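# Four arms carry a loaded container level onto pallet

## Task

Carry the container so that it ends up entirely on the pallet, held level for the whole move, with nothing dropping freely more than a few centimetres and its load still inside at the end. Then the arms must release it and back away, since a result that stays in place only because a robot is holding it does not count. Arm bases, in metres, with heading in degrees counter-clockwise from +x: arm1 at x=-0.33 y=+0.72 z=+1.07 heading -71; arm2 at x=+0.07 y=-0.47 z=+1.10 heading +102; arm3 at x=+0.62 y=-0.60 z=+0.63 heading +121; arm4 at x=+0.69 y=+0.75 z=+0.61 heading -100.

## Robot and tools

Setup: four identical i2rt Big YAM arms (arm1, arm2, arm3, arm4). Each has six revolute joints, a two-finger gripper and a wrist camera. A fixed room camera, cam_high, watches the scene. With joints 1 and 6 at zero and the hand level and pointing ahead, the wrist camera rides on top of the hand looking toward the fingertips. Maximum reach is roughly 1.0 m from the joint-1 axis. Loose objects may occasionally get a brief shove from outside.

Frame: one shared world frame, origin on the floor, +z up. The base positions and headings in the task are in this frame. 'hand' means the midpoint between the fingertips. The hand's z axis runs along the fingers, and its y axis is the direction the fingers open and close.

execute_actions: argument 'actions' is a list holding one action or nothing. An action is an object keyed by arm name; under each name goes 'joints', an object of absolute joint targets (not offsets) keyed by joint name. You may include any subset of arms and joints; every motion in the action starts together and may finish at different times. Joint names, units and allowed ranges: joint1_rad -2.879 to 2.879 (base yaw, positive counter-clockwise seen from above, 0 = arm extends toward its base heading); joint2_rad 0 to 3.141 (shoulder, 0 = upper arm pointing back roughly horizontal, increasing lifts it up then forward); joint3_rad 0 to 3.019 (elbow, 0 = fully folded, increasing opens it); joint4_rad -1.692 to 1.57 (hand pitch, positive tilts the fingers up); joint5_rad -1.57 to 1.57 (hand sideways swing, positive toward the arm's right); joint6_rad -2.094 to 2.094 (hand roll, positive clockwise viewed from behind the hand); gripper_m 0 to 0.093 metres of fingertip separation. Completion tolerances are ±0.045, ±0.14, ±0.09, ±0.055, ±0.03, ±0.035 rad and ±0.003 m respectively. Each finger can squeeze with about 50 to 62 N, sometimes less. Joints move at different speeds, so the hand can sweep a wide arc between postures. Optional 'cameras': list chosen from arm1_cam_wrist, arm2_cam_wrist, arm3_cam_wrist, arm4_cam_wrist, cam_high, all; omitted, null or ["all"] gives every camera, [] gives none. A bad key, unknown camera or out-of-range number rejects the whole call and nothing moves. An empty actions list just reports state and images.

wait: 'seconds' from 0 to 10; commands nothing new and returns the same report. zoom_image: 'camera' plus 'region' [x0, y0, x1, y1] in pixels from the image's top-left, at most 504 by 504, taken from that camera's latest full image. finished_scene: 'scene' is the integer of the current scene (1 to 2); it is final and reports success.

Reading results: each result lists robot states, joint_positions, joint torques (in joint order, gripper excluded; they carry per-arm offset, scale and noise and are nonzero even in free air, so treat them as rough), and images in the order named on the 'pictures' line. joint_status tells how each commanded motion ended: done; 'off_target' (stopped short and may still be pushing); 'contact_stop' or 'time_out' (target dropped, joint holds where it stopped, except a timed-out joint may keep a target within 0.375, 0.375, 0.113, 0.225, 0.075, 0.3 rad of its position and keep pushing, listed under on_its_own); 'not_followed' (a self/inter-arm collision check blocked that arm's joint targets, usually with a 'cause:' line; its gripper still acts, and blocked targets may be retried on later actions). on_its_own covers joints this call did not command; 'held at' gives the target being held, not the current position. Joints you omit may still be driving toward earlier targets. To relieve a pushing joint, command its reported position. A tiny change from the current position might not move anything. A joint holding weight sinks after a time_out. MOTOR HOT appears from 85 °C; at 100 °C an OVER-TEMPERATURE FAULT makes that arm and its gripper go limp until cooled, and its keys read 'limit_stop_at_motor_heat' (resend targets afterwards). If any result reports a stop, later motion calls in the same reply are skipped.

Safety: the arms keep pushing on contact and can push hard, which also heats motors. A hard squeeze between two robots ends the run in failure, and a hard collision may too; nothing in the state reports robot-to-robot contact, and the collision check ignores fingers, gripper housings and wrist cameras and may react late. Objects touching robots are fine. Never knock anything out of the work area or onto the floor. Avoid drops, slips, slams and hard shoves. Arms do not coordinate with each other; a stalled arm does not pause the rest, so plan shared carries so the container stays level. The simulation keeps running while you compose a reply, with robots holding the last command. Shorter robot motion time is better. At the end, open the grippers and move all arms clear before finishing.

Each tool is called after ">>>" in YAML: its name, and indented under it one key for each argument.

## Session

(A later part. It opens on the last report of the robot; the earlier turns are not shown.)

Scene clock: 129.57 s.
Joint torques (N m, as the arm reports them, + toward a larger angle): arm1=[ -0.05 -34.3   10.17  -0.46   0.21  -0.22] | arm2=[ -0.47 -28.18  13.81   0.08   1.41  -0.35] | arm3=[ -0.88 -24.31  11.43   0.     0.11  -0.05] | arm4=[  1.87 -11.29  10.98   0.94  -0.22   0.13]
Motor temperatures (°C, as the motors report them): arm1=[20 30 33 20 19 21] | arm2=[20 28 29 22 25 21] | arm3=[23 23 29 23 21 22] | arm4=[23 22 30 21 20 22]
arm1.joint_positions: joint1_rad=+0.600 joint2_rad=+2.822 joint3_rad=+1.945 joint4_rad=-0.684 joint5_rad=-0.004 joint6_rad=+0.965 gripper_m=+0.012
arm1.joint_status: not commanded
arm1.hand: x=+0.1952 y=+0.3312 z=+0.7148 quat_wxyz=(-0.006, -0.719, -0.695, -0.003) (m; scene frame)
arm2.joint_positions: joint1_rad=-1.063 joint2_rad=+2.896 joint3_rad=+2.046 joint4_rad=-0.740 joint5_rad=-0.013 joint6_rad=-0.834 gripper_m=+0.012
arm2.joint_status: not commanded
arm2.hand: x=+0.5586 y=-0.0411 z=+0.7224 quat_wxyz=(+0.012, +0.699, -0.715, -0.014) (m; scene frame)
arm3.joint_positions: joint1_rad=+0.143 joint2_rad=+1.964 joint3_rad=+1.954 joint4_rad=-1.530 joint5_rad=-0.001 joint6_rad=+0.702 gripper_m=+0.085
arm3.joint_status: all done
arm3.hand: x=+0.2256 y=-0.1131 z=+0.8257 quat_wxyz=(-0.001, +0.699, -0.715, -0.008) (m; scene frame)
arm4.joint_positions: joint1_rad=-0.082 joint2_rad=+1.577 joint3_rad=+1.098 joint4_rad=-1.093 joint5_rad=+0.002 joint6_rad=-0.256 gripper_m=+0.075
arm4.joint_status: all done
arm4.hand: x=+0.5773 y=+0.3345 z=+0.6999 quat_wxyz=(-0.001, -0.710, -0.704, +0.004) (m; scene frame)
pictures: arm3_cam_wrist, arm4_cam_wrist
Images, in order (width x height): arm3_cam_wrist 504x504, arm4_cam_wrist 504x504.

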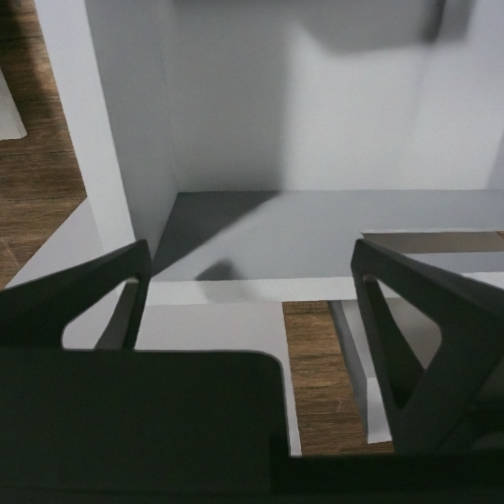

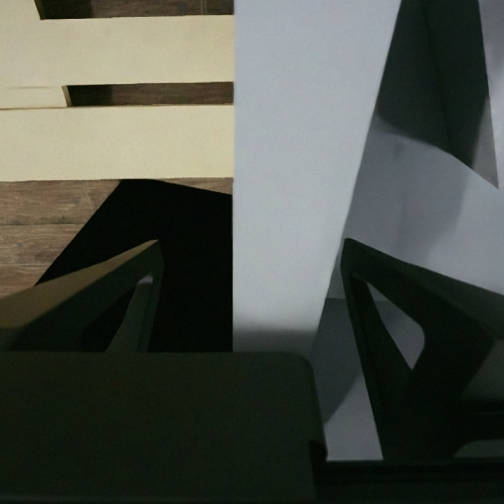

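>>> execute_actions:
  actions:
    - {"arm3":{"joints":{"joint2_rad":2.27,"joint3_rad":2.50,"joint4_rad":-1.69}},"arm4":{"joints":{"joint1_rad":-0.11,"joint3_rad":1.125,"joint6_rad":-0.275}}}
  cameras: ["arm4_cam_wrist","arm3_cam_wrist"]

Scene clock: 135.07 s.
Joint torques (N m, as the arm reports them, + toward a larger angle): arm1=[ -0.17 -34.4   10.28  -0.47   0.22  -0.21] | arm2=[ -0.55 -28.16  13.78   0.07   1.42  -0.35] | arm3=[ -0.82 -29.96  11.32  -0.01   0.14  -0.03] | arm4=[  0.64 -11.41  12.53   0.95  -0.22  -0.18]
Motor temperatures (°C, as the motors report them): arm1=[20 30 33 20 19 21] | arm2=[20 28 29 22 25 21] | arm3=[23 24 29 23 21 22] | arm4=[23 22 30 21 20 22]
arm1.joint_positions: joint1_rad=+0.600 joint2_rad=+2.822 joint3_rad=+1.945 joint4_rad=-0.684 joint5_rad=-0.004 joint6_rad=+0.965 gripper_m=+0.012
arm1.joint_status: not commanded
arm1.hand: x=+0.1952 y=+0.3312 z=+0.7148 quat_wxyz=(-0.006, -0.719, -0.695, -0.003) (m; scene frame)
arm2.joint_positions: joint1_rad=-1.063 joint2_rad=+2.896 joint3_rad=+2.046 joint4_rad=-0.740 joint5_rad=-0.013 joint6_rad=-0.834 gripper_m=+0.012
arm2.joint_status: not commanded
arm2.hand: x=+0.5586 y=-0.0411 z=+0.7224 quat_wxyz=(+0.012, +0.699, -0.715, -0.014) (m; scene frame)
arm3.joint_positions: joint1_rad=+0.143 joint2_rad=+2.298 joint3_rad=+2.450 joint4_rad=-1.679 joint5_rad=-0.001 joint6_rad=+0.702 gripper_m=+0.085
arm3.joint_status: all done
arm3.hand: x=+0.1671 y=-0.0409 z=+0.8002 quat_wxyz=(-0.001, +0.699, -0.715, -0.015) (m; scene frame)
arm4.joint_positions: joint1_rad=-0.101 joint2_rad=+1.577 joint3_rad=+1.098 joint4_rad=-1.093 joint5_rad=+0.002 joint6_rad=-0.259 gripper_m=+0.075
arm4.joint_status: all done
arm4.hand: x=+0.5694 y=+0.3367 z=+0.6999 quat_wxyz=(-0.001, -0.715, -0.699, +0.004) (m; scene frame)
pictures: arm3_cam_wrist, arm4_cam_wrist
Images, in order (width x height): arm3_cam_wrist 504x504, arm4_cam_wrist 504x504.

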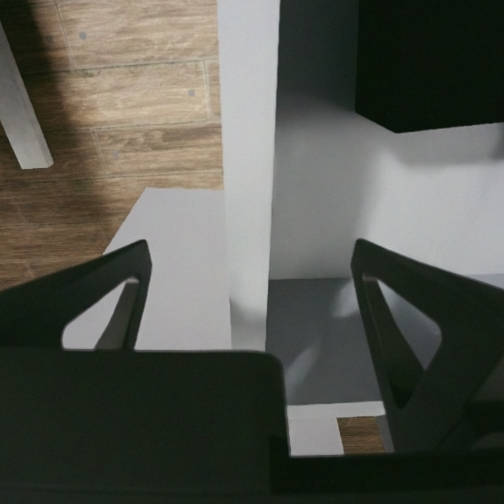

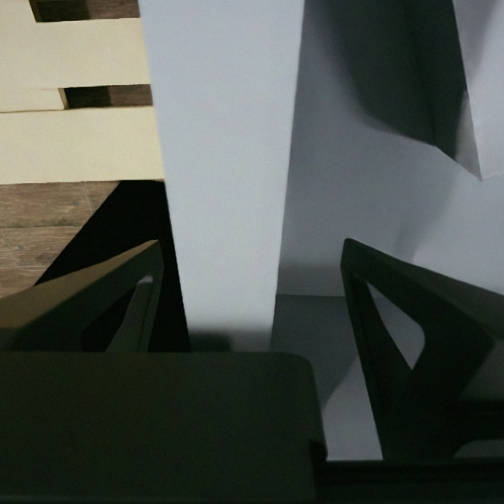

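>>> execute_actions:
  actions:
    - {"arm3":{"joints":{"joint2_rad":2.305,"joint3_rad":2.345,"joint4_rad":-1.575}},"arm4":{"joints":{"joint1_rad":-0.086,"joint3_rad":1.14}}}
  cameras: ["arm4_cam_wrist","arm3_cam_wrist"]

Scene clock: 139.60 s.
Joint torques (N m, as the arm reports them, + toward a larger angle): arm1=[ -0.18 -34.38  10.27  -0.46   0.22  -0.2 ] | arm2=[ -0.53 -28.19  13.8    0.1    1.42  -0.35] | arm3=[ -0.98 -28.21   8.42   0.93   0.15  -0.02] | arm4=[  2.26 -11.53  13.56   0.96  -0.22  -0.18]
Motor temperatures (°C, as the motors report them): arm1=[20 30 33 20 19 21] | arm2=[20 28 29 22 25 21] | arm3=[23 24 29 23 21 22] | arm4=[23 22 30 21 20 22]
arm1.joint_positions: joint1_rad=+0.600 joint2_rad=+2.822 joint3_rad=+1.945 joint4_rad=-0.684 joint5_rad=-0.004 joint6_rad=+0.965 gripper_m=+0.012
arm1.joint_status: not commanded
arm1.hand: x=+0.1952 y=+0.3312 z=+0.7148 quat_wxyz=(-0.006, -0.719, -0.695, -0.003) (m; scene frame)
arm2.joint_positions: joint1_rad=-1.063 joint2_rad=+2.896 joint3_rad=+2.046 joint4_rad=-0.740 joint5_rad=-0.013 joint6_rad=-0.834 gripper_m=+0.012
arm2.joint_status: not commanded
arm2.hand: x=+0.5586 y=-0.0411 z=+0.7224 quat_wxyz=(+0.012, +0.699, -0.715, -0.014) (m; scene frame)
arm3.joint_positions: joint1_rad=+0.143 joint2_rad=+2.309 joint3_rad=+2.335 joint4_rad=-1.588 joint5_rad=-0.001 joint6_rad=+0.702 gripper_m=+0.085
arm3.joint_status: all done
arm3.hand: x=+0.1687 y=-0.0427 z=+0.7491 quat_wxyz=(+0.000, +0.699, -0.715, +0.003) (m; scene frame)
arm4.joint_positions: joint1_rad=-0.098 joint2_rad=+1.577 joint3_rad=+1.103 joint4_rad=-1.093 joint5_rad=+0.002 joint6_rad=-0.259 gripper_m=+0.075
arm4.joint_status: all done
arm4.hand: x=+0.5702 y=+0.3340 z=+0.7019 quat_wxyz=(-0.002, -0.714, -0.700, +0.007) (m; scene frame)
pictures: arm3_cam_wrist, arm4_cam_wrist
Images, in order (width x height): arm3_cam_wrist 504x504, arm4_cam_wrist 504x504.

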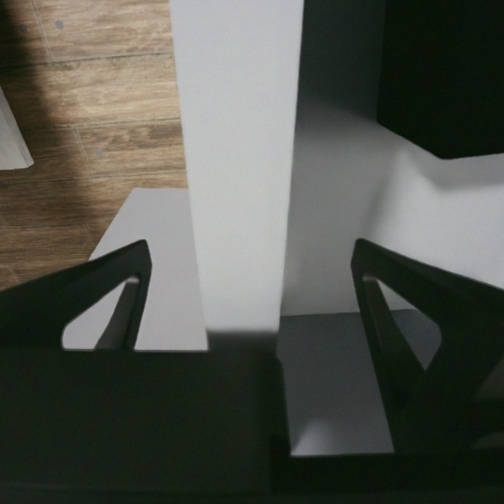

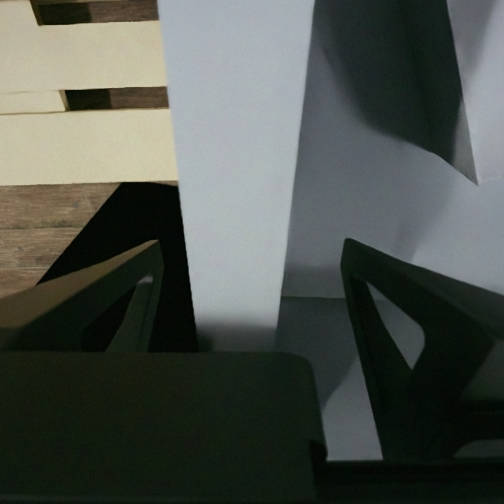

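>>> execute_actions:
  actions:
    - {"arm4":{"joints":{"joint1_rad":-0.08,"gripper_m":0}},"arm3":{"joints":{"joint1_rad":0.16}}}
  cameras: []

>>> execute_actions:
  actions:
    - {"arm4":{"joints":{"joint1_rad":-0.09,"joint2_rad":1.54,"joint3_rad":1.19,"joint4_rad":-1.14}},"arm3":{"joints":{"joint3_rad":2.30,"joint4_rad":-1.53}}}
  cameras: ["arm4_cam_wrist","arm3_cam_wrist","cam_high"]

Scene clock: 148.37 s.
Joint torques (N m, as the arm reports them, + toward a larger angle): arm1=[  0.41 -34.61  10.32  -0.43   0.36  -0.11] | arm2=[ -0.55 -28.11  13.8    0.06   1.4   -0.29] | arm3=[ -0.17 -27.96   8.41   1.01   0.11  -0.04] | arm4=[  1.94 -11.04  13.58   0.9   -1.35  -0.39]
Motor temperatures (°C, as the motors report them): arm1=[20 30 33 20 19 21] | arm2=[20 28 30 22 25 21] | arm3=[23 24 28 23 21 22] | arm4=[23 22 30 21 20 22]
arm1.joint_positions: joint1_rad=+0.595 joint2_rad=+2.822 joint3_rad=+1.945 joint4_rad=-0.684 joint5_rad=-0.008 joint6_rad=+0.953 gripper_m=+0.012
arm1.joint_status: not commanded
arm1.hand: x=+0.1933 y=+0.3290 z=+0.7146 quat_wxyz=(-0.006, -0.717, -0.697, -0.005) (m; scene frame)
arm2.joint_positions: joint1_rad=-1.063 joint2_rad=+2.896 joint3_rad=+2.046 joint4_rad=-0.740 joint5_rad=-0.013 joint6_rad=-0.839 gripper_m=+0.012
arm2.joint_status: not commanded
arm2.hand: x=+0.5586 y=-0.0411 z=+0.7224 quat_wxyz=(+0.012, +0.701, -0.713, -0.014) (m; scene frame)
arm3.joint_positions: joint1_rad=+0.146 joint2_rad=+2.309 joint3_rad=+2.335 joint4_rad=-1.588 joint5_rad=-0.001 joint6_rad=+0.702 gripper_m=+0.085
arm3.joint_status: all done
arm3.hand: x=+0.1672 y=-0.0439 z=+0.7491 quat_wxyz=(+0.000, +0.700, -0.714, +0.003) (m; scene frame)
arm4.joint_positions: joint1_rad=-0.088 joint2_rad=+1.574 joint3_rad=+1.103 joint4_rad=-1.092 joint5_rad=+0.027 joint6_rad=-0.233 gripper_m=+0.013
arm4.joint_status: gripper_m off_target (ended at +0.013, target +0.000); the others done
arm4.hand: x=+0.5701 y=+0.3336 z=+0.7035 quat_wxyz=(+0.007, -0.720, -0.694, +0.015) (m; scene frame)
pictures: none
No camera images: the call's "cameras" was empty. Leave "cameras" out to get every camera's image.

Scene clock: 149.10 s.
Joint torques (N m, as the arm reports them, + toward a larger angle): arm1=[  0.22 -34.52  10.31  -0.46   0.86  -0.08] | arm2=[ -0.51 -28.16  13.62   0.09   1.4   -0.28] | arm3=[ -0.14 -27.82   8.23   1.06   0.12  -0.03] | arm4=[  1.16 -13.29  16.82   0.09  -1.18  -0.42]
Motor temperatures (°C, as the motors report them): arm1=[20 30 33 20 19 21] | arm2=[20 28 30 22 25 21] | arm3=[23 24 28 23 21 22] | arm4=[23 22 30 21 20 22]
arm1.joint_positions: joint1_rad=+0.593 joint2_rad=+2.822 joint3_rad=+1.945 joint4_rad=-0.684 joint5_rad=-0.022 joint6_rad=+0.952 gripper_m=+0.012
arm1.joint_status: not commanded
arm1.hand: x=+0.1943 y=+0.3303 z=+0.7146 quat_wxyz=(-0.005, -0.717, -0.697, -0.012) (m; scene frame)
arm2.joint_positions: joint1_rad=-1.063 joint2_rad=+2.896 joint3_rad=+2.048 joint4_rad=-0.740 joint5_rad=-0.013 joint6_rad=-0.840 gripper_m=+0.012
arm2.joint_status: not commanded
arm2.hand: x=+0.5595 y=-0.0403 z=+0.7229 quat_wxyz=(+0.011, +0.701, -0.713, -0.014) (m; scene frame)
arm3.joint_positions: joint1_rad=+0.146 joint2_rad=+2.309 joint3_rad=+2.292 joint4_rad=-1.543 joint5_rad=-0.001 joint6_rad=+0.702 gripper_m=+0.085
arm3.joint_status: all done
arm3.hand: x=+0.1669 y=-0.0435 z=+0.7329 quat_wxyz=(+0.000, +0.700, -0.714, +0.001) (m; scene frame)
arm4.joint_positions: joint1_rad=-0.088 joint2_rad=+1.571 joint3_rad=+1.123 joint4_rad=-1.129 joint5_rad=+0.023 joint6_rad=-0.233 gripper_m=+0.013
arm4.joint_status: all done
arm4.hand: x=+0.5710 y=+0.3346 z=+0.7110 quat_wxyz=(+0.010, -0.720, -0.694, +0.007) (m; scene frame)
pictures: arm3_cam_wrist, arm4_cam_wrist, cam_high
Images, in order (width x height): arm3_cam_wrist 504x504, arm4_cam_wrist 504x504, cam_high 504x504.

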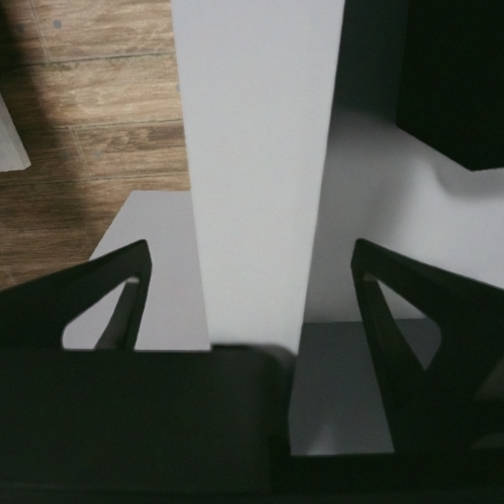

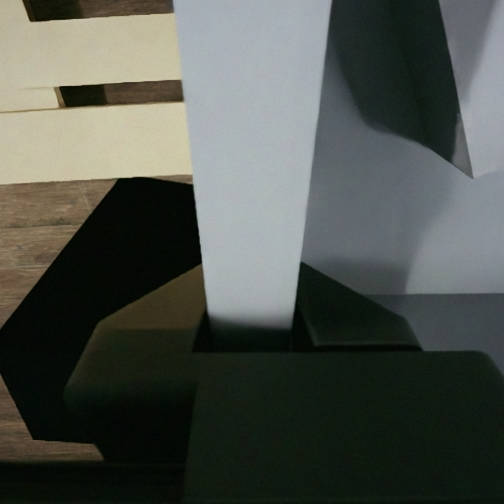

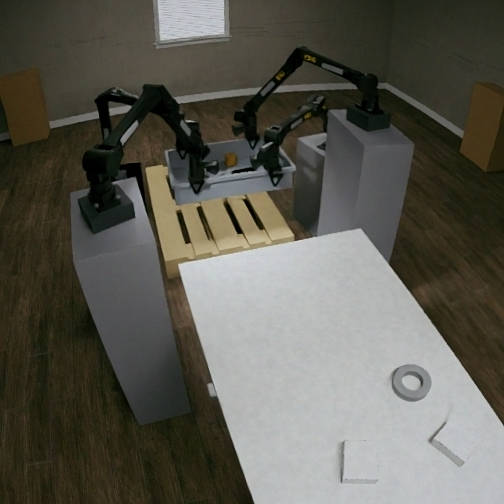

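>>> execute_actions:
  actions:
    - {"arm4":{"joints":{"joint2_rad":1.51,"joint3_rad":1.20,"joint4_rad":-1.15}}}
  cameras: ["arm3_cam_wrist"]

Scene clock: 154.20 s.
Joint torques (N m, as the arm reports them, + toward a larger angle): arm1=[  0.29 -34.78  10.15  -0.45   1.19  -0.06] | arm2=[ -0.41 -28.4   13.12   0.1    1.4   -0.24] | arm3=[ -0.23 -28.32   8.19   1.04   0.12  -0.05] | arm4=[  1.06 -14.36  17.51   0.25  -1.04  -0.41]
Motor temperatures (°C, as the motors report them): arm1=[20 30 33 20 20 21] | arm2=[20 28 30 22 25 21] | arm3=[23 24 28 23 21 22] | arm4=[23 22 31 21 21 22]
arm1.joint_positions: joint1_rad=+0.593 joint2_rad=+2.822 joint3_rad=+1.945 joint4_rad=-0.684 joint5_rad=-0.031 joint6_rad=+0.948 gripper_m=+0.012
arm1.joint_status: not commanded
arm1.hand: x=+0.1953 y=+0.3316 z=+0.7147 quat_wxyz=(-0.004, -0.716, -0.698, -0.016) (m; scene frame)
arm2.joint_positions: joint1_rad=-1.063 joint2_rad=+2.896 joint3_rad=+2.055 joint4_rad=-0.740 joint5_rad=-0.013 joint6_rad=-0.844 gripper_m=+0.012
arm2.joint_status: not commanded
arm2.hand: x=+0.5622 y=-0.0381 z=+0.7245 quat_wxyz=(+0.008, +0.703, -0.711, -0.013) (m; scene frame)
arm3.joint_positions: joint1_rad=+0.146 joint2_rad=+2.309 joint3_rad=+2.292 joint4_rad=-1.543 joint5_rad=-0.001 joint6_rad=+0.702 gripper_m=+0.085
arm3.joint_status: not commanded
arm3.hand: x=+0.1669 y=-0.0435 z=+0.7329 quat_wxyz=(+0.000, +0.700, -0.714, +0.001) (m; scene frame)
arm4.joint_positions: joint1_rad=-0.088 joint2_rad=+1.561 joint3_rad=+1.126 joint4_rad=-1.146 joint5_rad=+0.021 joint6_rad=-0.234 gripper_m=+0.012
arm4.joint_status: all done
arm4.hand: x=+0.5723 y=+0.3369 z=+0.7164 quat_wxyz=(+0.009, -0.719, -0.695, +0.005) (m; scene frame)
pictures: arm3_cam_wrist
Images, in order (width x height): arm3_cam_wrist 504x504.

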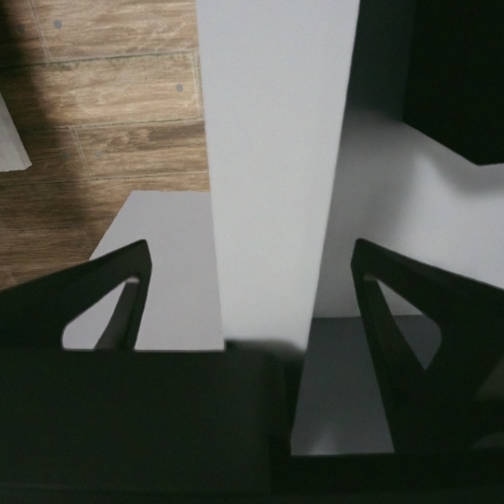

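>>> execute_actions:
  actions:
    - {"arm3":{"joints":{"joint1_rad":0.135,"gripper_m":0}}}
  cameras: ["arm3_cam_wrist"]

>>> execute_actions:
  actions:
    - {"arm1":{"joints":{"joint1_rad":0.597,"joint2_rad":2.81,"joint3_rad":1.97,"joint4_rad":-0.685,"joint6_rad":0.95}},"arm2":{"joints":{"joint2_rad":2.89,"joint3_rad":2.082,"joint5_rad":0,"joint6_rad":-0.845}},"arm3":{"joints":{"joint1_rad":0.145,"joint2_rad":2.195,"joint3_rad":2.345}},"arm4":{"joints":{"joint2_rad":1.50,"joint3_rad":1.18}}}
  cameras: ["cam_high"]

Scene clock: 160.83 s.
Joint torques (N m, as the arm reports them, + toward a larger angle): arm1=[  0.51 -34.97  10.3   -0.35   1.32  -0.04] | arm2=[ -0.53 -28.24  12.98   0.03   1.41  -0.23] | arm3=[ -2.26 -28.51   8.28   1.16  -0.46   0.  ] | arm4=[  1.19 -14.55  17.54   0.45  -1.04  -0.42]
Motor temperatures (°C, as the motors report them): arm1=[20 30 33 20 20 21] | arm2=[20 28 30 22 25 21] | arm3=[23 25 28 23 21 22] | arm4=[23 22 32 21 21 22]
arm1.joint_positions: joint1_rad=+0.593 joint2_rad=+2.822 joint3_rad=+1.945 joint4_rad=-0.685 joint5_rad=-0.033 joint6_rad=+0.948 gripper_m=+0.012
arm1.joint_status: not commanded
arm1.hand: x=+0.1954 y=+0.3320 z=+0.7149 quat_wxyz=(-0.003, -0.716, -0.698, -0.018) (m; scene frame)
arm2.joint_positions: joint1_rad=-1.063 joint2_rad=+2.896 joint3_rad=+2.056 joint4_rad=-0.738 joint5_rad=-0.013 joint6_rad=-0.844 gripper_m=+0.012
arm2.joint_status: not commanded
arm2.hand: x=+0.5629 y=-0.0374 z=+0.7248 quat_wxyz=(+0.007, +0.703, -0.711, -0.013) (m; scene frame)
arm3.joint_positions: joint1_rad=+0.145 joint2_rad=+2.309 joint3_rad=+2.291 joint4_rad=-1.546 joint5_rad=+0.012 joint6_rad=+0.701 gripper_m=+0.011
arm3.joint_status: gripper_m off_target (ended at +0.011, target +0.000); the others done
arm3.hand: x=+0.1700 y=-0.0424 z=+0.7323 quat_wxyz=(-0.006, +0.700, -0.714, +0.004) (m; scene frame)
arm4.joint_positions: joint1_rad=-0.088 joint2_rad=+1.560 joint3_rad=+1.126 joint4_rad=-1.148 joint5_rad=+0.020 joint6_rad=-0.234 gripper_m=+0.012
arm4.joint_status: not commanded
arm4.hand: x=+0.5725 y=+0.3373 z=+0.7166 quat_wxyz=(+0.010, -0.719, -0.695, +0.005) (m; scene frame)
pictures: arm3_cam_wrist
Images, in order (width x height): arm3_cam_wrist 504x504.

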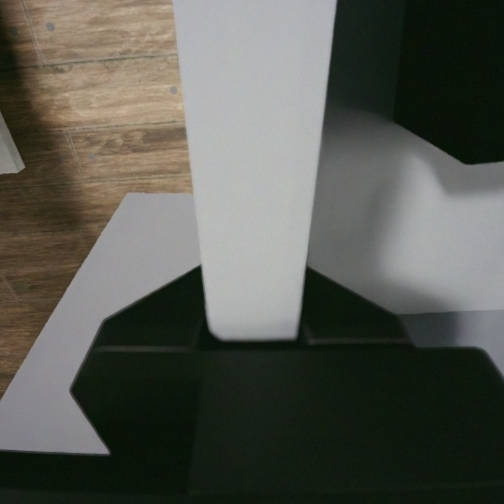

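Scene clock: 161.50 s.
Joint torques (N m, as the arm reports them, + toward a larger angle): arm1=[ -0.43 -28.04   7.88   0.7    1.31   0.01] | arm2=[ -0.47 -25.16   9.55   0.03   0.65   0.04] | arm3=[ -1.67 -36.86  11.59   1.02  -0.45  -0.01] | arm4=[  1.09 -15.1   15.52   0.36  -1.03  -0.42]
Motor temperatures (°C, as the motors report them): arm1=[20 30 33 20 20 21] | arm2=[20 28 30 22 25 21] | arm3=[23 25 28 23 21 22] | arm4=[23 22 32 21 21 22]
arm1.joint_positions: joint1_rad=+0.593 joint2_rad=+2.823 joint3_rad=+1.945 joint4_rad=-0.685 joint5_rad=-0.034 joint6_rad=+0.948 gripper_m=+0.012
arm1.joint_status: all done
arm1.hand: x=+0.1952 y=+0.3322 z=+0.7144 quat_wxyz=(-0.003, -0.716, -0.698, -0.018) (m; scene frame)
arm2.joint_positions: joint1_rad=-1.063 joint2_rad=+2.897 joint3_rad=+2.056 joint4_rad=-0.738 joint5_rad=-0.017 joint6_rad=-0.844 gripper_m=+0.012
arm2.joint_status: all done
arm2.hand: x=+0.5622 y=-0.0372 z=+0.7244 quat_wxyz=(+0.007, +0.703, -0.711, -0.015) (m; scene frame)
arm3.joint_positions: joint1_rad=+0.145 joint2_rad=+2.305 joint3_rad=+2.291 joint4_rad=-1.546 joint5_rad=+0.013 joint6_rad=+0.701 gripper_m=+0.011
arm3.joint_status: all done
arm3.hand: x=+0.1700 y=-0.0423 z=+0.7352 quat_wxyz=(-0.007, +0.700, -0.714, +0.002) (m; scene frame)
arm4.joint_positions: joint1_rad=-0.087 joint2_rad=+1.559 joint3_rad=+1.126 joint4_rad=-1.148 joint5_rad=+0.020 joint6_rad=-0.234 gripper_m=+0.012
arm4.joint_status: all done
arm4.hand: x=+0.5726 y=+0.3372 z=+0.7170 quat_wxyz=(+0.009, -0.719, -0.695, +0.005) (m; scene frame)
pictures: cam_high
Images, in order (width x height): cam_high 504x504.

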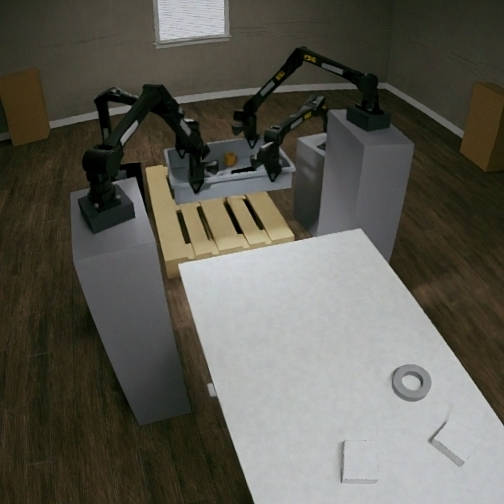

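>>> execute_actions:
  actions:
    - {"arm1":{"joints":{"gripper_m":0.065}},"arm2":{"joints":{"gripper_m":0.065}},"arm4":{"joints":{"joint3_rad":1.19}}}
  cameras: []

>>> execute_actions:
  actions:
    - {"arm1":{"joints":{"joint2_rad":2.575,"joint3_rad":1.81,"joint4_rad":-0.785,"gripper_m":0.08}},"arm2":{"joints":{"joint2_rad":2.63,"joint3_rad":1.805,"joint4_rad":-0.725,"gripper_m":0.08}}}

Scene clock: 166.50 s.
Joint torques (N m, as the arm reports them, + toward a larger angle): arm1=[ -0.13 -27.44   8.11   0.71   0.19   0.01] | arm2=[ -0.39 -25.14   9.6    0.09   0.09   0.03] | arm3=[ -1.6  -37.32  11.96   1.22  -0.54  -0.01] | arm4=[  1.05 -15.01  16.4    0.46  -1.23  -0.39]
Motor temperatures (°C, as the motors report them): arm1=[20 30 33 20 20 21] | arm2=[20 28 29 22 25 21] | arm3=[23 25 28 23 21 22] | arm4=[23 22 32 21 21 22]
arm1.joint_positions: joint1_rad=+0.594 joint2_rad=+2.818 joint3_rad=+1.945 joint4_rad=-0.685 joint5_rad=-0.004 joint6_rad=+0.948 gripper_m=+0.065
arm1.joint_status: all done
arm1.hand: x=+0.1940 y=+0.3273 z=+0.7170 quat_wxyz=(-0.007, -0.716, -0.699, -0.003) (m; scene frame)
arm2.joint_positions: joint1_rad=-1.064 joint2_rad=+2.895 joint3_rad=+2.056 joint4_rad=-0.738 joint5_rad=-0.004 joint6_rad=-0.844 gripper_m=+0.065
arm2.joint_status: all done
arm2.hand: x=+0.5647 y=-0.0386 z=+0.7255 quat_wxyz=(+0.006, +0.702, -0.712, -0.009) (m; scene frame)
arm3.joint_positions: joint1_rad=+0.146 joint2_rad=+2.305 joint3_rad=+2.289 joint4_rad=-1.545 joint5_rad=+0.015 joint6_rad=+0.699 gripper_m=+0.011
arm3.joint_status: not commanded
arm3.hand: x=+0.1701 y=-0.0426 z=+0.7341 quat_wxyz=(-0.008, +0.701, -0.713, +0.003) (m; scene frame)
arm4.joint_positions: joint1_rad=-0.087 joint2_rad=+1.559 joint3_rad=+1.126 joint4_rad=-1.148 joint5_rad=+0.024 joint6_rad=-0.236 gripper_m=+0.012
arm4.joint_status: all done
arm4.hand: x=+0.5719 y=+0.3374 z=+0.7170 quat_wxyz=(+0.011, -0.718, -0.696, +0.006) (m; scene frame)
pictures: none
No camera images: the call's "cameras" was empty. Leave "cameras" out to get every camera's image.

Scene clock: 167.80 s.
Joint torques (N m, as the arm reports them, + toward a larger angle): arm1=[ -0.55 -24.79   6.82   0.39   0.2    0.01] | arm2=[ -0.49 -22.08   6.55   0.53   0.09   0.04] | arm3=[ -1.31 -36.87  11.64   1.02  -0.57  -0.02] | arm4=[  1.12 -14.92  16.54   0.36  -1.23  -0.39]
Motor temperatures (°C, as the motors report them): arm1=[20 30 33 20 20 21] | arm2=[20 28 29 22 25 21] | arm3=[23 25 29 23 21 22] | arm4=[23 22 32 21 21 22]
arm1.joint_positions: joint1_rad=+0.594 joint2_rad=+2.552 joint3_rad=+1.809 joint4_rad=-0.775 joint5_rad=-0.004 joint6_rad=+0.948 gripper_m=+0.080
arm1.joint_status: all done
arm1.hand: x=+0.2081 y=+0.3167 z=+0.8502 quat_wxyz=(-0.027, -0.715, -0.698, -0.006) (m; scene frame)
arm2.joint_positions: joint1_rad=-1.064 joint2_rad=+2.605 joint3_rad=+1.818 joint4_rad=-0.736 joint5_rad=-0.004 joint6_rad=-0.844 gripper_m=+0.080
arm2.joint_status: all done
arm2.hand: x=+0.5699 y=-0.0361 z=+0.8484 quat_wxyz=(-0.021, +0.702, -0.712, -0.007) (m; scene frame)
arm3.joint_positions: joint1_rad=+0.146 joint2_rad=+2.305 joint3_rad=+2.289 joint4_rad=-1.545 joint5_rad=+0.015 joint6_rad=+0.699 gripper_m=+0.011
arm3.joint_status: not commanded
arm3.hand: x=+0.1701 y=-0.0426 z=+0.7341 quat_wxyz=(-0.008, +0.701, -0.713, +0.003) (m; scene frame)
arm4.joint_positions: joint1_rad=-0.087 joint2_rad=+1.559 joint3_rad=+1.126 joint4_rad=-1.148 joint5_rad=+0.024 joint6_rad=-0.236 gripper_m=+0.012
arm4.joint_status: not commanded
arm4.hand: x=+0.5719 y=+0.3374 z=+0.7170 quat_wxyz=(+0.011, -0.718, -0.696, +0.006) (m; scene frame)
pictures: arm1_cam_wrist, arm2_cam_wrist, arm3_cam_wrist, arm4_cam_wrist, cam_high
Images, in order (width x height): arm1_cam_wrist 504x504, arm2_cam_wrist 504x504, arm3_cam_wrist 504x504, arm4_cam_wrist 504x504, cam_high 504x504.

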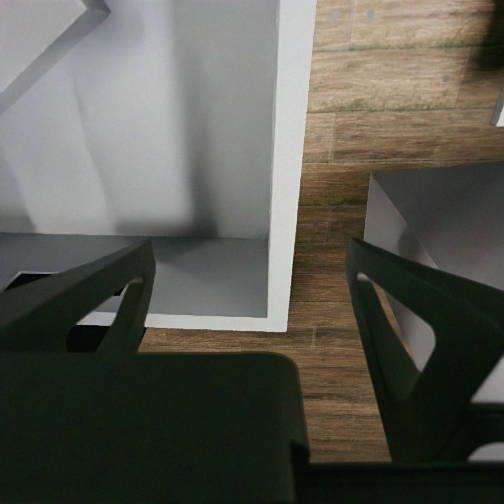

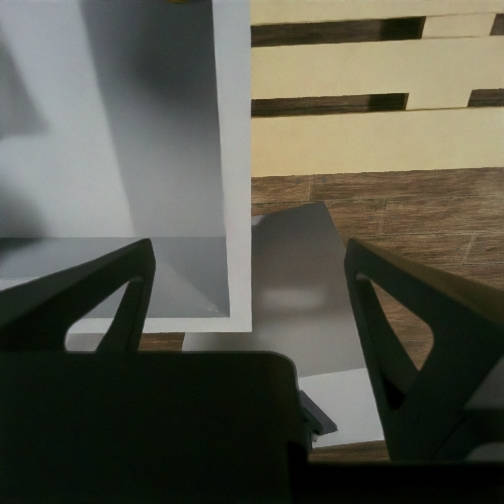

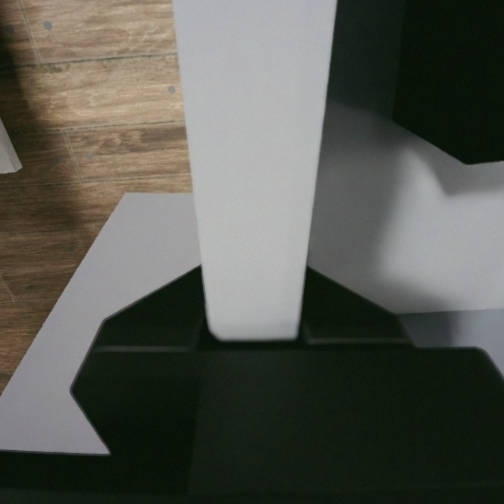

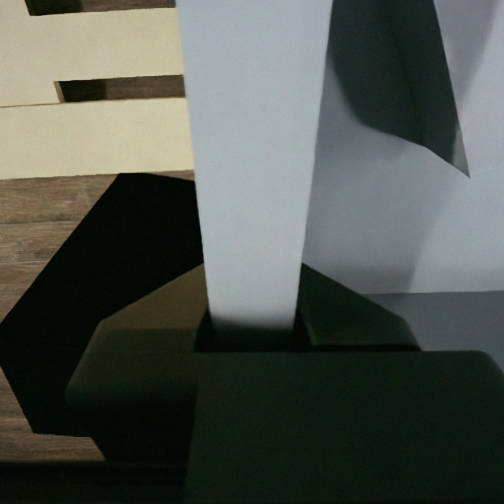

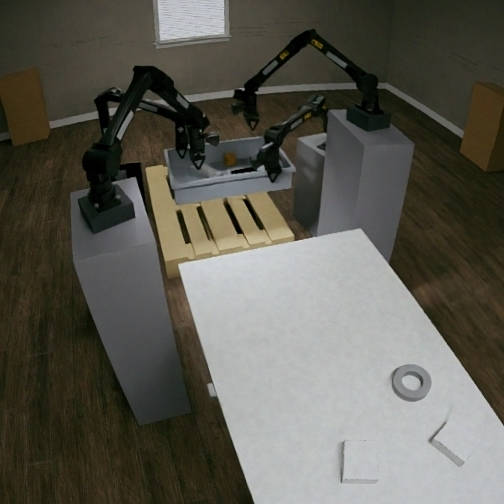

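>>> execute_actions:
  actions:
    - {"arm1":{"joints":{"joint2_rad":1.5,"joint3_rad":1.4,"joint4_rad":-1.2}},"arm2":{"joints":{"joint2_rad":1.5,"joint3_rad":1.5,"joint4_rad":-1.2}}}
  cameras: []

>>> execute_actions:
  actions:
    - {"arm1":{"joints":{"joint1_rad":-0.3,"joint2_rad":1.0,"joint3_rad":1.0,"joint6_rad":0}},"arm3":{"joints":{"joint1_rad":0.065,"joint2_rad":2.045,"joint3_rad":1.94,"joint4_rad":-1.288,"joint6_rad":0.61}},"arm4":{"joints":{"joint1_rad":0.08,"joint2_rad":1.535,"joint3_rad":1.03,"joint4_rad":-0.962,"joint6_rad":-0.07}}}
  cameras: ["cam_high"]

Scene clock: 182.50 s.
Joint torques (N m, as the arm reports them, + toward a larger angle): arm1=[ -0.41 -12.84   8.96   0.66   0.19  -0.01] | arm2=[ -0.62 -10.95  12.04  -0.03   0.08   0.06] | arm3=[ -1.4  -36.86  11.73   1.08  -0.56  -0.01] | arm4=[  1.11 -14.98  16.51   0.37  -1.23  -0.39]
Motor temperatures (°C, as the motors report them): arm1=[20 29 31 20 20 21] | arm2=[20 28 27 22 24 21] | arm3=[23 26 29 23 22 22] | arm4=[23 23 33 21 21 22]
arm1.joint_positions: joint1_rad=+0.594 joint2_rad=+1.485 joint3_rad=+1.405 joint4_rad=-1.186 joint5_rad=-0.004 joint6_rad=+0.948 gripper_m=+0.080
arm1.joint_status: all done
arm1.hand: x=+0.0815 y=+0.4120 z=+1.3174 quat_wxyz=(-0.151, -0.707, -0.691, -0.025) (m; scene frame)
arm2.joint_positions: joint1_rad=-1.064 joint2_rad=+1.469 joint3_rad=+1.496 joint4_rad=-1.183 joint5_rad=-0.004 joint6_rad=-0.844 gripper_m=+0.080
arm2.joint_status: all done
arm2.hand: x=+0.4776 y=-0.1252 z=+1.3984 quat_wxyz=(-0.202, +0.687, -0.698, +0.005) (m; scene frame)
arm3.joint_positions: joint1_rad=+0.146 joint2_rad=+2.305 joint3_rad=+2.289 joint4_rad=-1.545 joint5_rad=+0.015 joint6_rad=+0.699 gripper_m=+0.011
arm3.joint_status: not commanded
arm3.hand: x=+0.1701 y=-0.0426 z=+0.7341 quat_wxyz=(-0.008, +0.701, -0.713, +0.003) (m; scene frame)
arm4.joint_positions: joint1_rad=-0.087 joint2_rad=+1.559 joint3_rad=+1.126 joint4_rad=-1.148 joint5_rad=+0.024 joint6_rad=-0.236 gripper_m=+0.012
arm4.joint_status: not commanded
arm4.hand: x=+0.5719 y=+0.3374 z=+0.7170 quat_wxyz=(+0.011, -0.718, -0.696, +0.006) (m; scene frame)
pictures: none
No camera images: the call's "cameras" was empty. Leave "cameras" out to get every camera's image.

Scene clock: 184.90 s.
Joint torques (N m, as the arm reports them, + toward a larger angle): arm1=[-1.09 -5.09  8.98  0.88  0.01 -0.13] | arm2=[ -0.66 -10.89  12.04   0.     0.08   0.07] | arm3=[ -0.41 -37.38  10.1    0.51  -1.     0.07] | arm4=[  0.43 -14.52  13.85   0.53  -1.19   0.01]
Motor temperatures (°C, as the motors report them): arm1=[20 29 32 20 20 21] | arm2=[20 27 27 22 24 21] | arm3=[23 26 29 23 22 22] | arm4=[23 23 32 21 21 22]
arm1.joint_positions: joint1_rad=-0.293 joint2_rad=+0.990 joint3_rad=+1.006 joint4_rad=-1.187 joint5_rad=-0.001 joint6_rad=+0.012 gripper_m=+0.080
arm1.joint_status: all done
arm1.hand: x=-0.3143 y=+0.3719 z=+1.3320 quat_wxyz=(-0.146, -0.684, -0.702, +0.136) (m; scene frame)
arm2.joint_positions: joint1_rad=-1.064 joint2_rad=+1.469 joint3_rad=+1.496 joint4_rad=-1.183 joint5_rad=-0.004 joint6_rad=-0.844 gripper_m=+0.080
arm2.joint_status: not commanded
arm2.hand: x=+0.4776 y=-0.1252 z=+1.3984 quat_wxyz=(-0.202, +0.687, -0.698, +0.005) (m; scene frame)
arm3.joint_positions: joint1_rad=+0.051 joint2_rad=+2.187 joint3_rad=+1.901 joint4_rad=-1.291 joint5_rad=+0.024 joint6_rad=+0.585 gripper_m=+0.011
arm3.joint_status: joint2_rad time_out (moved -0.118 of -0.260); the others done
arm3.on_its_own: joint2_rad reads +2.187 and still pushes toward +2.045 since a time_out
arm3.hand: x=+0.2533 y=-0.0437 z=+0.6679 quat_wxyz=(-0.011, +0.708, -0.706, +0.012) (m; scene frame)
arm4.joint_positions: joint1_rad=+0.091 joint2_rad=+1.593 joint3_rad=+0.983 joint4_rad=-0.964 joint5_rad=+0.024 joint6_rad=-0.073 gripper_m=+0.012
arm4.joint_status: all done
arm4.hand: x=+0.6487 y=+0.3413 z=+0.6561 quat_wxyz=(+0.008, -0.713, -0.701, +0.011) (m; scene frame)
pictures: cam_high
Images, in order (width x height): cam_high 504x504.

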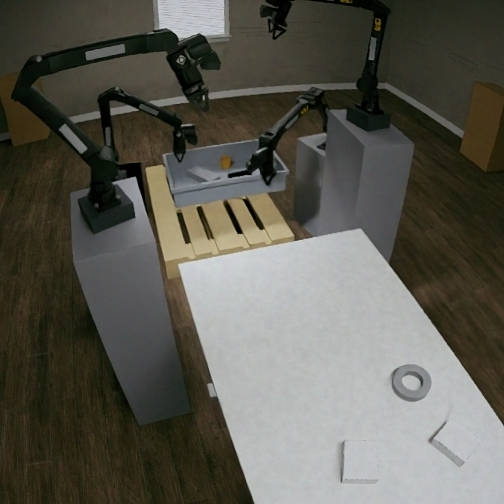

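Good. Continue.

>>> execute_actions:
  actions:
    - {"arm2":{"joints":{"joint1_rad":-0.6,"joint2_rad":1.2,"joint3_rad":1.3,"joint4_rad":-1.15,"joint6_rad":0}},"arm3":{"joints":{"joint1_rad":-0.04,"joint2_rad":1.975,"joint3_rad":1.665,"joint4_rad":-1.07,"joint6_rad":0.47}},"arm4":{"joints":{"joint1_rad":0.272,"joint2_rad":1.63,"joint3_rad":0.97,"joint4_rad":-0.79,"joint6_rad":0.12}}}
  cameras: []

>>> execute_actions:
  actions:
    - {"arm3":{"joints":{"joint1_rad":-0.152,"joint2_rad":2.03,"joint3_rad":1.49,"joint4_rad":-0.84,"joint6_rad":0.34}},"arm4":{"joints":{"joint1_rad":0.446,"joint2_rad":1.835,"joint3_rad":0.97,"joint4_rad":-0.588,"joint6_rad":0.275}}}
  cameras: ["cam_high","arm2_cam_wrist"]

Scene clock: 192.07 s.
Joint torques (N m, as the arm reports them, + toward a larger angle): arm1=[-1.23 -5.04  8.98  0.9   0.01 -0.13] | arm2=[-0.35 -6.29 10.7   1.68  0.02  0.2 ] | arm3=[  0.08 -35.14  10.08   0.86  -1.08   0.03] | arm4=[  0.44 -15.19  11.97   0.88  -1.13   0.21]
Motor temperatures (°C, as the motors report them): arm1=[20 28 32 20 20 21] | arm2=[20 27 28 22 24 21] | arm3=[23 27 29 23 22 22] | arm4=[23 23 32 21 21 22]
arm1.joint_positions: joint1_rad=-0.293 joint2_rad=+0.990 joint3_rad=+1.006 joint4_rad=-1.187 joint5_rad=-0.001 joint6_rad=+0.012 gripper_m=+0.080
arm1.joint_status: not commanded
arm1.hand: x=-0.3143 y=+0.3719 z=+1.3320 quat_wxyz=(-0.146, -0.684, -0.702, +0.136) (m; scene frame)
arm2.joint_positions: joint1_rad=-0.598 joint2_rad=+1.176 joint3_rad=+1.313 joint4_rad=-1.165 joint5_rad=-0.001 joint6_rad=-0.015 gripper_m=+0.080
arm2.joint_status: all done
arm2.hand: x=+0.2459 y=-0.0630 z=+1.4505 quat_wxyz=(-0.220, +0.540, -0.798, -0.153) (m; scene frame)
arm3.joint_positions: joint1_rad=-0.058 joint2_rad=+2.109 joint3_rad=+1.617 joint4_rad=-1.082 joint5_rad=+0.027 joint6_rad=+0.451 gripper_m=+0.011
arm3.joint_status: all done
arm3.hand: x=+0.3401 y=-0.0532 z=+0.6163 quat_wxyz=(-0.012, +0.717, -0.697, +0.013) (m; scene frame)
arm4.joint_positions: joint1_rad=+0.282 joint2_rad=+1.690 joint3_rad=+0.931 joint4_rad=-0.801 joint5_rad=+0.023 joint6_rad=+0.097 gripper_m=+0.012
arm4.joint_status: all done
arm4.hand: x=+0.7272 y=+0.3366 z=+0.6028 quat_wxyz=(+0.001, -0.705, -0.709, +0.017) (m; scene frame)
pictures: none
No camera images: the call's "cameras" was empty. Leave "cameras" out to get every camera's image.

Scene clock: 193.17 s.
Joint torques (N m, as the arm reports them, + toward a larger angle): arm1=[-1.1  -5.17  8.96  0.9   0.   -0.13] | arm2=[-0.27 -6.3  10.7   1.68  0.02  0.2 ] | arm3=[  0.5  -31.88   9.64   1.28  -0.84   0.01] | arm4=[  0.82 -16.26  10.31   0.6   -1.67   0.22]
Motor temperatures (°C, as the motors report them): arm1=[20 28 32 20 20 21] | arm2=[20 27 28 22 24 21] | arm3=[23 27 29 23 22 22] | arm4=[23 23 32 21 21 22]
arm1.joint_positions: joint1_rad=-0.293 joint2_rad=+0.990 joint3_rad=+1.006 joint4_rad=-1.187 joint5_rad=-0.001 joint6_rad=+0.012 gripper_m=+0.080
arm1.joint_status: not commanded
arm1.hand: x=-0.3143 y=+0.3719 z=+1.3320 quat_wxyz=(-0.146, -0.684, -0.702, +0.136) (m; scene frame)
arm2.joint_positions: joint1_rad=-0.598 joint2_rad=+1.176 joint3_rad=+1.313 joint4_rad=-1.165 joint5_rad=-0.001 joint6_rad=-0.015 gripper_m=+0.080
arm2.joint_status: not commanded
arm2.hand: x=+0.2459 y=-0.0630 z=+1.4505 quat_wxyz=(-0.220, +0.540, -0.798, -0.153) (m; scene frame)
arm3.joint_positions: joint1_rad=-0.172 joint2_rad=+2.141 joint3_rad=+1.435 joint4_rad=-0.860 joint5_rad=+0.020 joint6_rad=+0.320 gripper_m=+0.011
arm3.joint_status: all done
arm3.hand: x=+0.4163 y=-0.0587 z=+0.5417 quat_wxyz=(-0.010, +0.723, -0.691, +0.009) (m; scene frame)
arm4.joint_positions: joint1_rad=+0.451 joint2_rad=+1.892 joint3_rad=+0.931 joint4_rad=-0.593 joint5_rad=+0.035 joint6_rad=+0.250 gripper_m=+0.012
arm4.joint_status: all done
arm4.hand: x=+0.7979 y=+0.3335 z=+0.5220 quat_wxyz=(+0.000, -0.700, -0.714, +0.024) (m; scene frame)
pictures: arm2_cam_wrist, cam_high
Images, in order (width x height): arm2_cam_wrist 504x504, cam_high 504x504.

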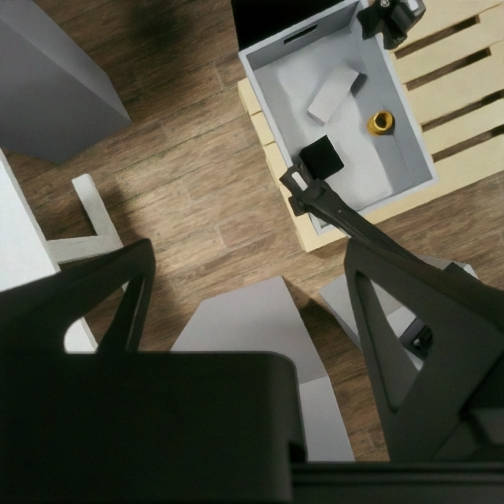

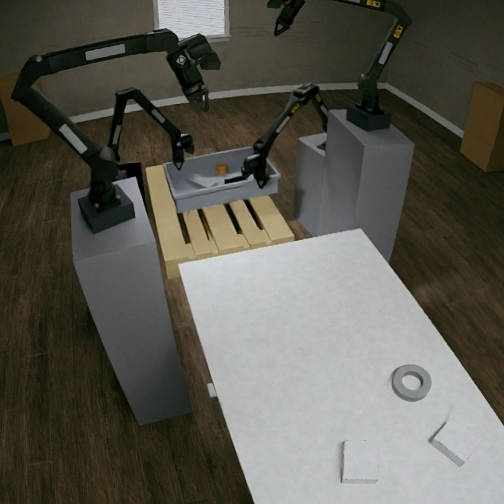

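>>> execute_actions:
  actions:
    - {"arm3":{"joints":{"joint1_rad":-0.245,"joint2_rad":2.185,"joint3_rad":1.448,"joint4_rad":-0.645,"joint6_rad":0.245}},"arm4":{"joints":{"joint1_rad":0.61,"joint2_rad":2.088,"joint3_rad":1.072,"joint4_rad":-0.42,"joint6_rad":0.43}}}
  cameras: []

>>> execute_actions:
  actions:
    - {"arm3":{"joints":{"joint1_rad":-0.29,"joint2_rad":2.36,"joint3_rad":1.49,"joint4_rad":-0.508,"joint6_rad":0.2}},"arm4":{"joints":{"joint1_rad":0.66,"joint2_rad":2.32,"joint3_rad":1.165,"joint4_rad":-0.287,"joint6_rad":0.48}}}
  cameras: []

>>> execute_actions:
  actions:
    - {"arm3":{"joints":{"joint1_rad":-0.30,"joint2_rad":2.527,"joint3_rad":1.585,"joint4_rad":-0.437}},"arm4":{"joints":{"joint1_rad":0.67,"joint2_rad":2.502,"joint3_rad":1.255,"joint4_rad":-0.205,"joint6_rad":0.485}}}

Scene clock: 201.37 s.
Joint torques (N m, as the arm reports them, + toward a larger angle): arm1=[-1.18 -5.2   8.98  0.89  0.   -0.13] | arm2=[-0.37 -6.29 10.69  1.67  0.02  0.2 ] | arm3=[  0.96 -33.29   7.3    0.98  -0.93  -0.09] | arm4=[  1.78 -19.1    9.53   0.96  -1.78   0.02]
Motor temperatures (°C, as the motors report them): arm1=[20 27 32 20 19 21] | arm2=[20 26 28 22 24 21] | arm3=[23 26 29 23 22 22] | arm4=[23 23 30 21 22 22]
arm1.joint_positions: joint1_rad=-0.293 joint2_rad=+0.990 joint3_rad=+1.006 joint4_rad=-1.187 joint5_rad=-0.001 joint6_rad=+0.012 gripper_m=+0.080
arm1.joint_status: not commanded
arm1.hand: x=-0.3143 y=+0.3719 z=+1.3320 quat_wxyz=(-0.146, -0.684, -0.702, +0.136) (m; scene frame)
arm2.joint_positions: joint1_rad=-0.598 joint2_rad=+1.176 joint3_rad=+1.313 joint4_rad=-1.165 joint5_rad=-0.001 joint6_rad=-0.015 gripper_m=+0.080
arm2.joint_status: not commanded
arm2.hand: x=+0.2459 y=-0.0630 z=+1.4505 quat_wxyz=(-0.220, +0.540, -0.798, -0.153) (m; scene frame)
arm3.joint_positions: joint1_rad=-0.275 joint2_rad=+2.304 joint3_rad=+1.411 joint4_rad=-0.654 joint5_rad=+0.022 joint6_rad=+0.242 gripper_m=+0.011
arm3.joint_status: all done
arm3.hand: x=+0.4750 y=-0.0461 z=+0.4460 quat_wxyz=(-0.015, +0.714, -0.700, +0.003) (m; scene frame)
arm4.joint_positions: joint1_rad=+0.602 joint2_rad=+2.161 joint3_rad=+1.026 joint4_rad=-0.432 joint5_rad=+0.038 joint6_rad=+0.425 gripper_m=+0.012
arm4.joint_status: all done
arm4.hand: x=+0.8673 y=+0.3331 z=+0.4275 quat_wxyz=(+0.003, -0.708, -0.706, +0.023) (m; scene frame)
pictures: none
No camera images: the call's "cameras" was empty. Leave "cameras" out to get every camera's image.

Scene clock: 202.53 s.
Joint torques (N m, as the arm reports them, + toward a larger angle): arm1=[-1.1  -5.09  8.95  0.88  0.01 -0.13] | arm2=[-0.35 -6.31 10.69  1.69  0.03  0.2 ] | arm3=[ -0.34 -31.33   8.06   0.63  -1.    -0.24] | arm4=[  2.64 -20.01   6.36   0.82  -1.91   0.09]
Motor temperatures (°C, as the motors report them): arm1=[20 27 32 20 19 21] | arm2=[20 26 28 22 24 21] | arm3=[23 26 29 23 22 22] | arm4=[23 23 30 21 22 22]
arm1.joint_positions: joint1_rad=-0.293 joint2_rad=+0.990 joint3_rad=+1.006 joint4_rad=-1.187 joint5_rad=-0.001 joint6_rad=+0.012 gripper_m=+0.080
arm1.joint_status: not commanded
arm1.hand: x=-0.3143 y=+0.3719 z=+1.3320 quat_wxyz=(-0.146, -0.684, -0.702, +0.136) (m; scene frame)
arm2.joint_positions: joint1_rad=-0.598 joint2_rad=+1.176 joint3_rad=+1.313 joint4_rad=-1.165 joint5_rad=-0.001 joint6_rad=-0.015 gripper_m=+0.080
arm2.joint_status: not commanded
arm2.hand: x=+0.2459 y=-0.0630 z=+1.4505 quat_wxyz=(-0.220, +0.540, -0.798, -0.153) (m; scene frame)
arm3.joint_positions: joint1_rad=-0.304 joint2_rad=+2.460 joint3_rad=+1.431 joint4_rad=-0.508 joint5_rad=+0.024 joint6_rad=+0.217 gripper_m=+0.011
arm3.joint_status: all done
arm3.hand: x=+0.4939 y=-0.0496 z=+0.3665 quat_wxyz=(-0.019, +0.712, -0.701, -0.001) (m; scene frame)
arm4.joint_positions: joint1_rad=+0.639 joint2_rad=+2.392 joint3_rad=+1.136 joint4_rad=-0.296 joint5_rad=+0.042 joint6_rad=+0.468 gripper_m=+0.012
arm4.joint_status: all done
arm4.hand: x=+0.8890 y=+0.3237 z=+0.3420 quat_wxyz=(-0.004, -0.710, -0.703, +0.027) (m; scene frame)
pictures: none
No camera images: the call's "cameras" was empty. Leave "cameras" out to get every camera's image.

Scene clock: 203.60 s.
Joint torques (N m, as the arm reports them, + toward a larger angle): arm1=[-1.12 -5.16  8.97  0.88  0.01 -0.12] | arm2=[-0.36 -6.37 10.7   1.67  0.02  0.2 ] | arm3=[ -0.64 -31.83   7.14   0.65  -0.95  -0.21] | arm4=[  2.51 -20.     5.55   1.02  -2.     0.01]
Motor temperatures (°C, as the motors report them): arm1=[20 27 32 20 19 21] | arm2=[20 26 28 22 24 21] | arm3=[23 26 29 23 22 22] | arm4=[23 23 30 21 22 22]
arm1.joint_positions: joint1_rad=-0.293 joint2_rad=+0.990 joint3_rad=+1.006 joint4_rad=-1.187 joint5_rad=-0.001 joint6_rad=+0.012 gripper_m=+0.080
arm1.joint_status: not commanded
arm1.hand: x=-0.3143 y=+0.3719 z=+1.3320 quat_wxyz=(-0.146, -0.684, -0.702, +0.136) (m; scene frame)
arm2.joint_positions: joint1_rad=-0.598 joint2_rad=+1.176 joint3_rad=+1.313 joint4_rad=-1.165 joint5_rad=-0.001 joint6_rad=-0.015 gripper_m=+0.080
arm2.joint_status: not commanded
arm2.hand: x=+0.2459 y=-0.0630 z=+1.4505 quat_wxyz=(-0.220, +0.540, -0.798, -0.153) (m; scene frame)
arm3.joint_positions: joint1_rad=-0.312 joint2_rad=+2.624 joint3_rad=+1.532 joint4_rad=-0.439 joint5_rad=+0.022 joint6_rad=+0.214 gripper_m=+0.011
arm3.joint_status: all done
arm3.hand: x=+0.4968 y=-0.0432 z=+0.2972 quat_wxyz=(-0.020, +0.711, -0.703, -0.004) (m; scene frame)
arm4.joint_positions: joint1_rad=+0.653 joint2_rad=+2.570 joint3_rad=+1.228 joint4_rad=-0.221 joint5_rad=+0.043 joint6_rad=+0.485 gripper_m=+0.012
arm4.joint_status: all done
arm4.hand: x=+0.8932 y=+0.3281 z=+0.2725 quat_wxyz=(+0.001, -0.711, -0.702, +0.026) (m; scene frame)
pictures: arm1_cam_wrist, arm2_cam_wrist, arm3_cam_wrist, arm4_cam_wrist, cam_high
Images, in order (width x height): arm1_cam_wrist 504x504, arm2_cam_wrist 504x504, arm3_cam_wrist 504x504, arm4_cam_wrist 504x504, cam_high 504x504.

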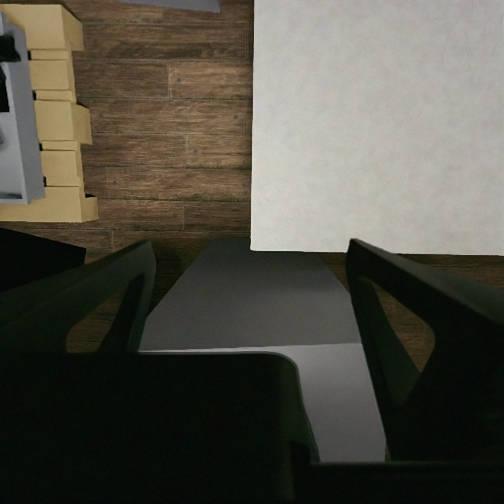

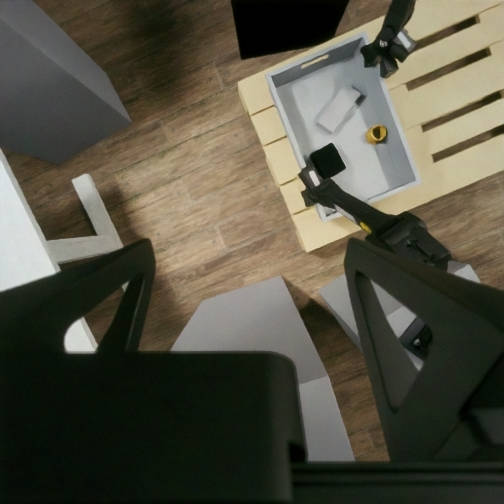

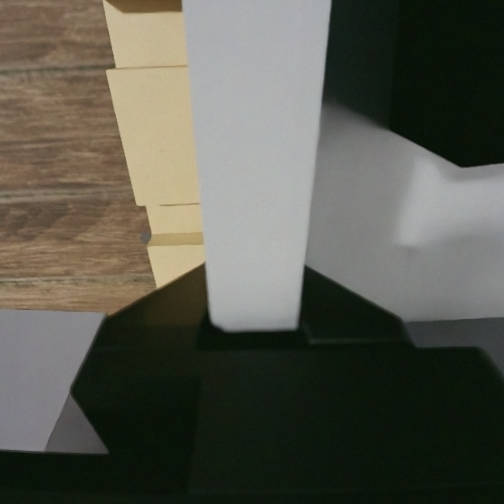

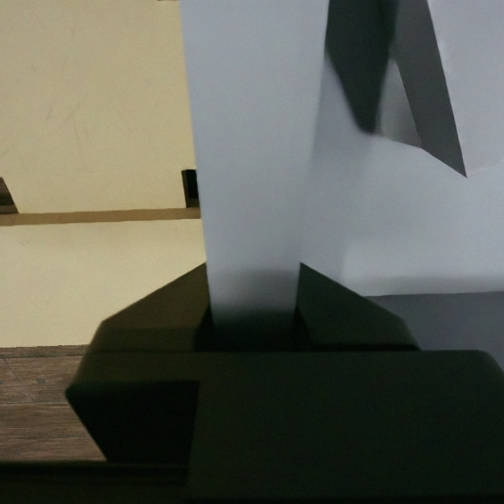

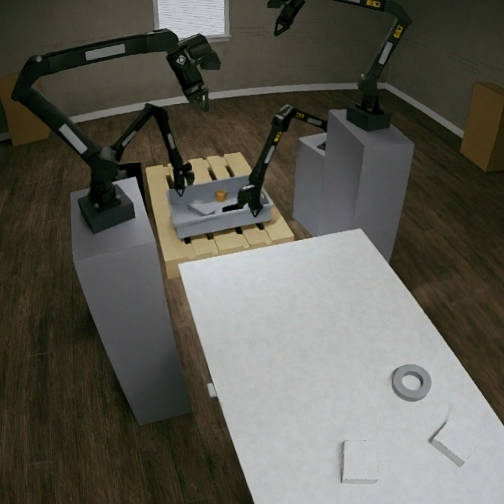

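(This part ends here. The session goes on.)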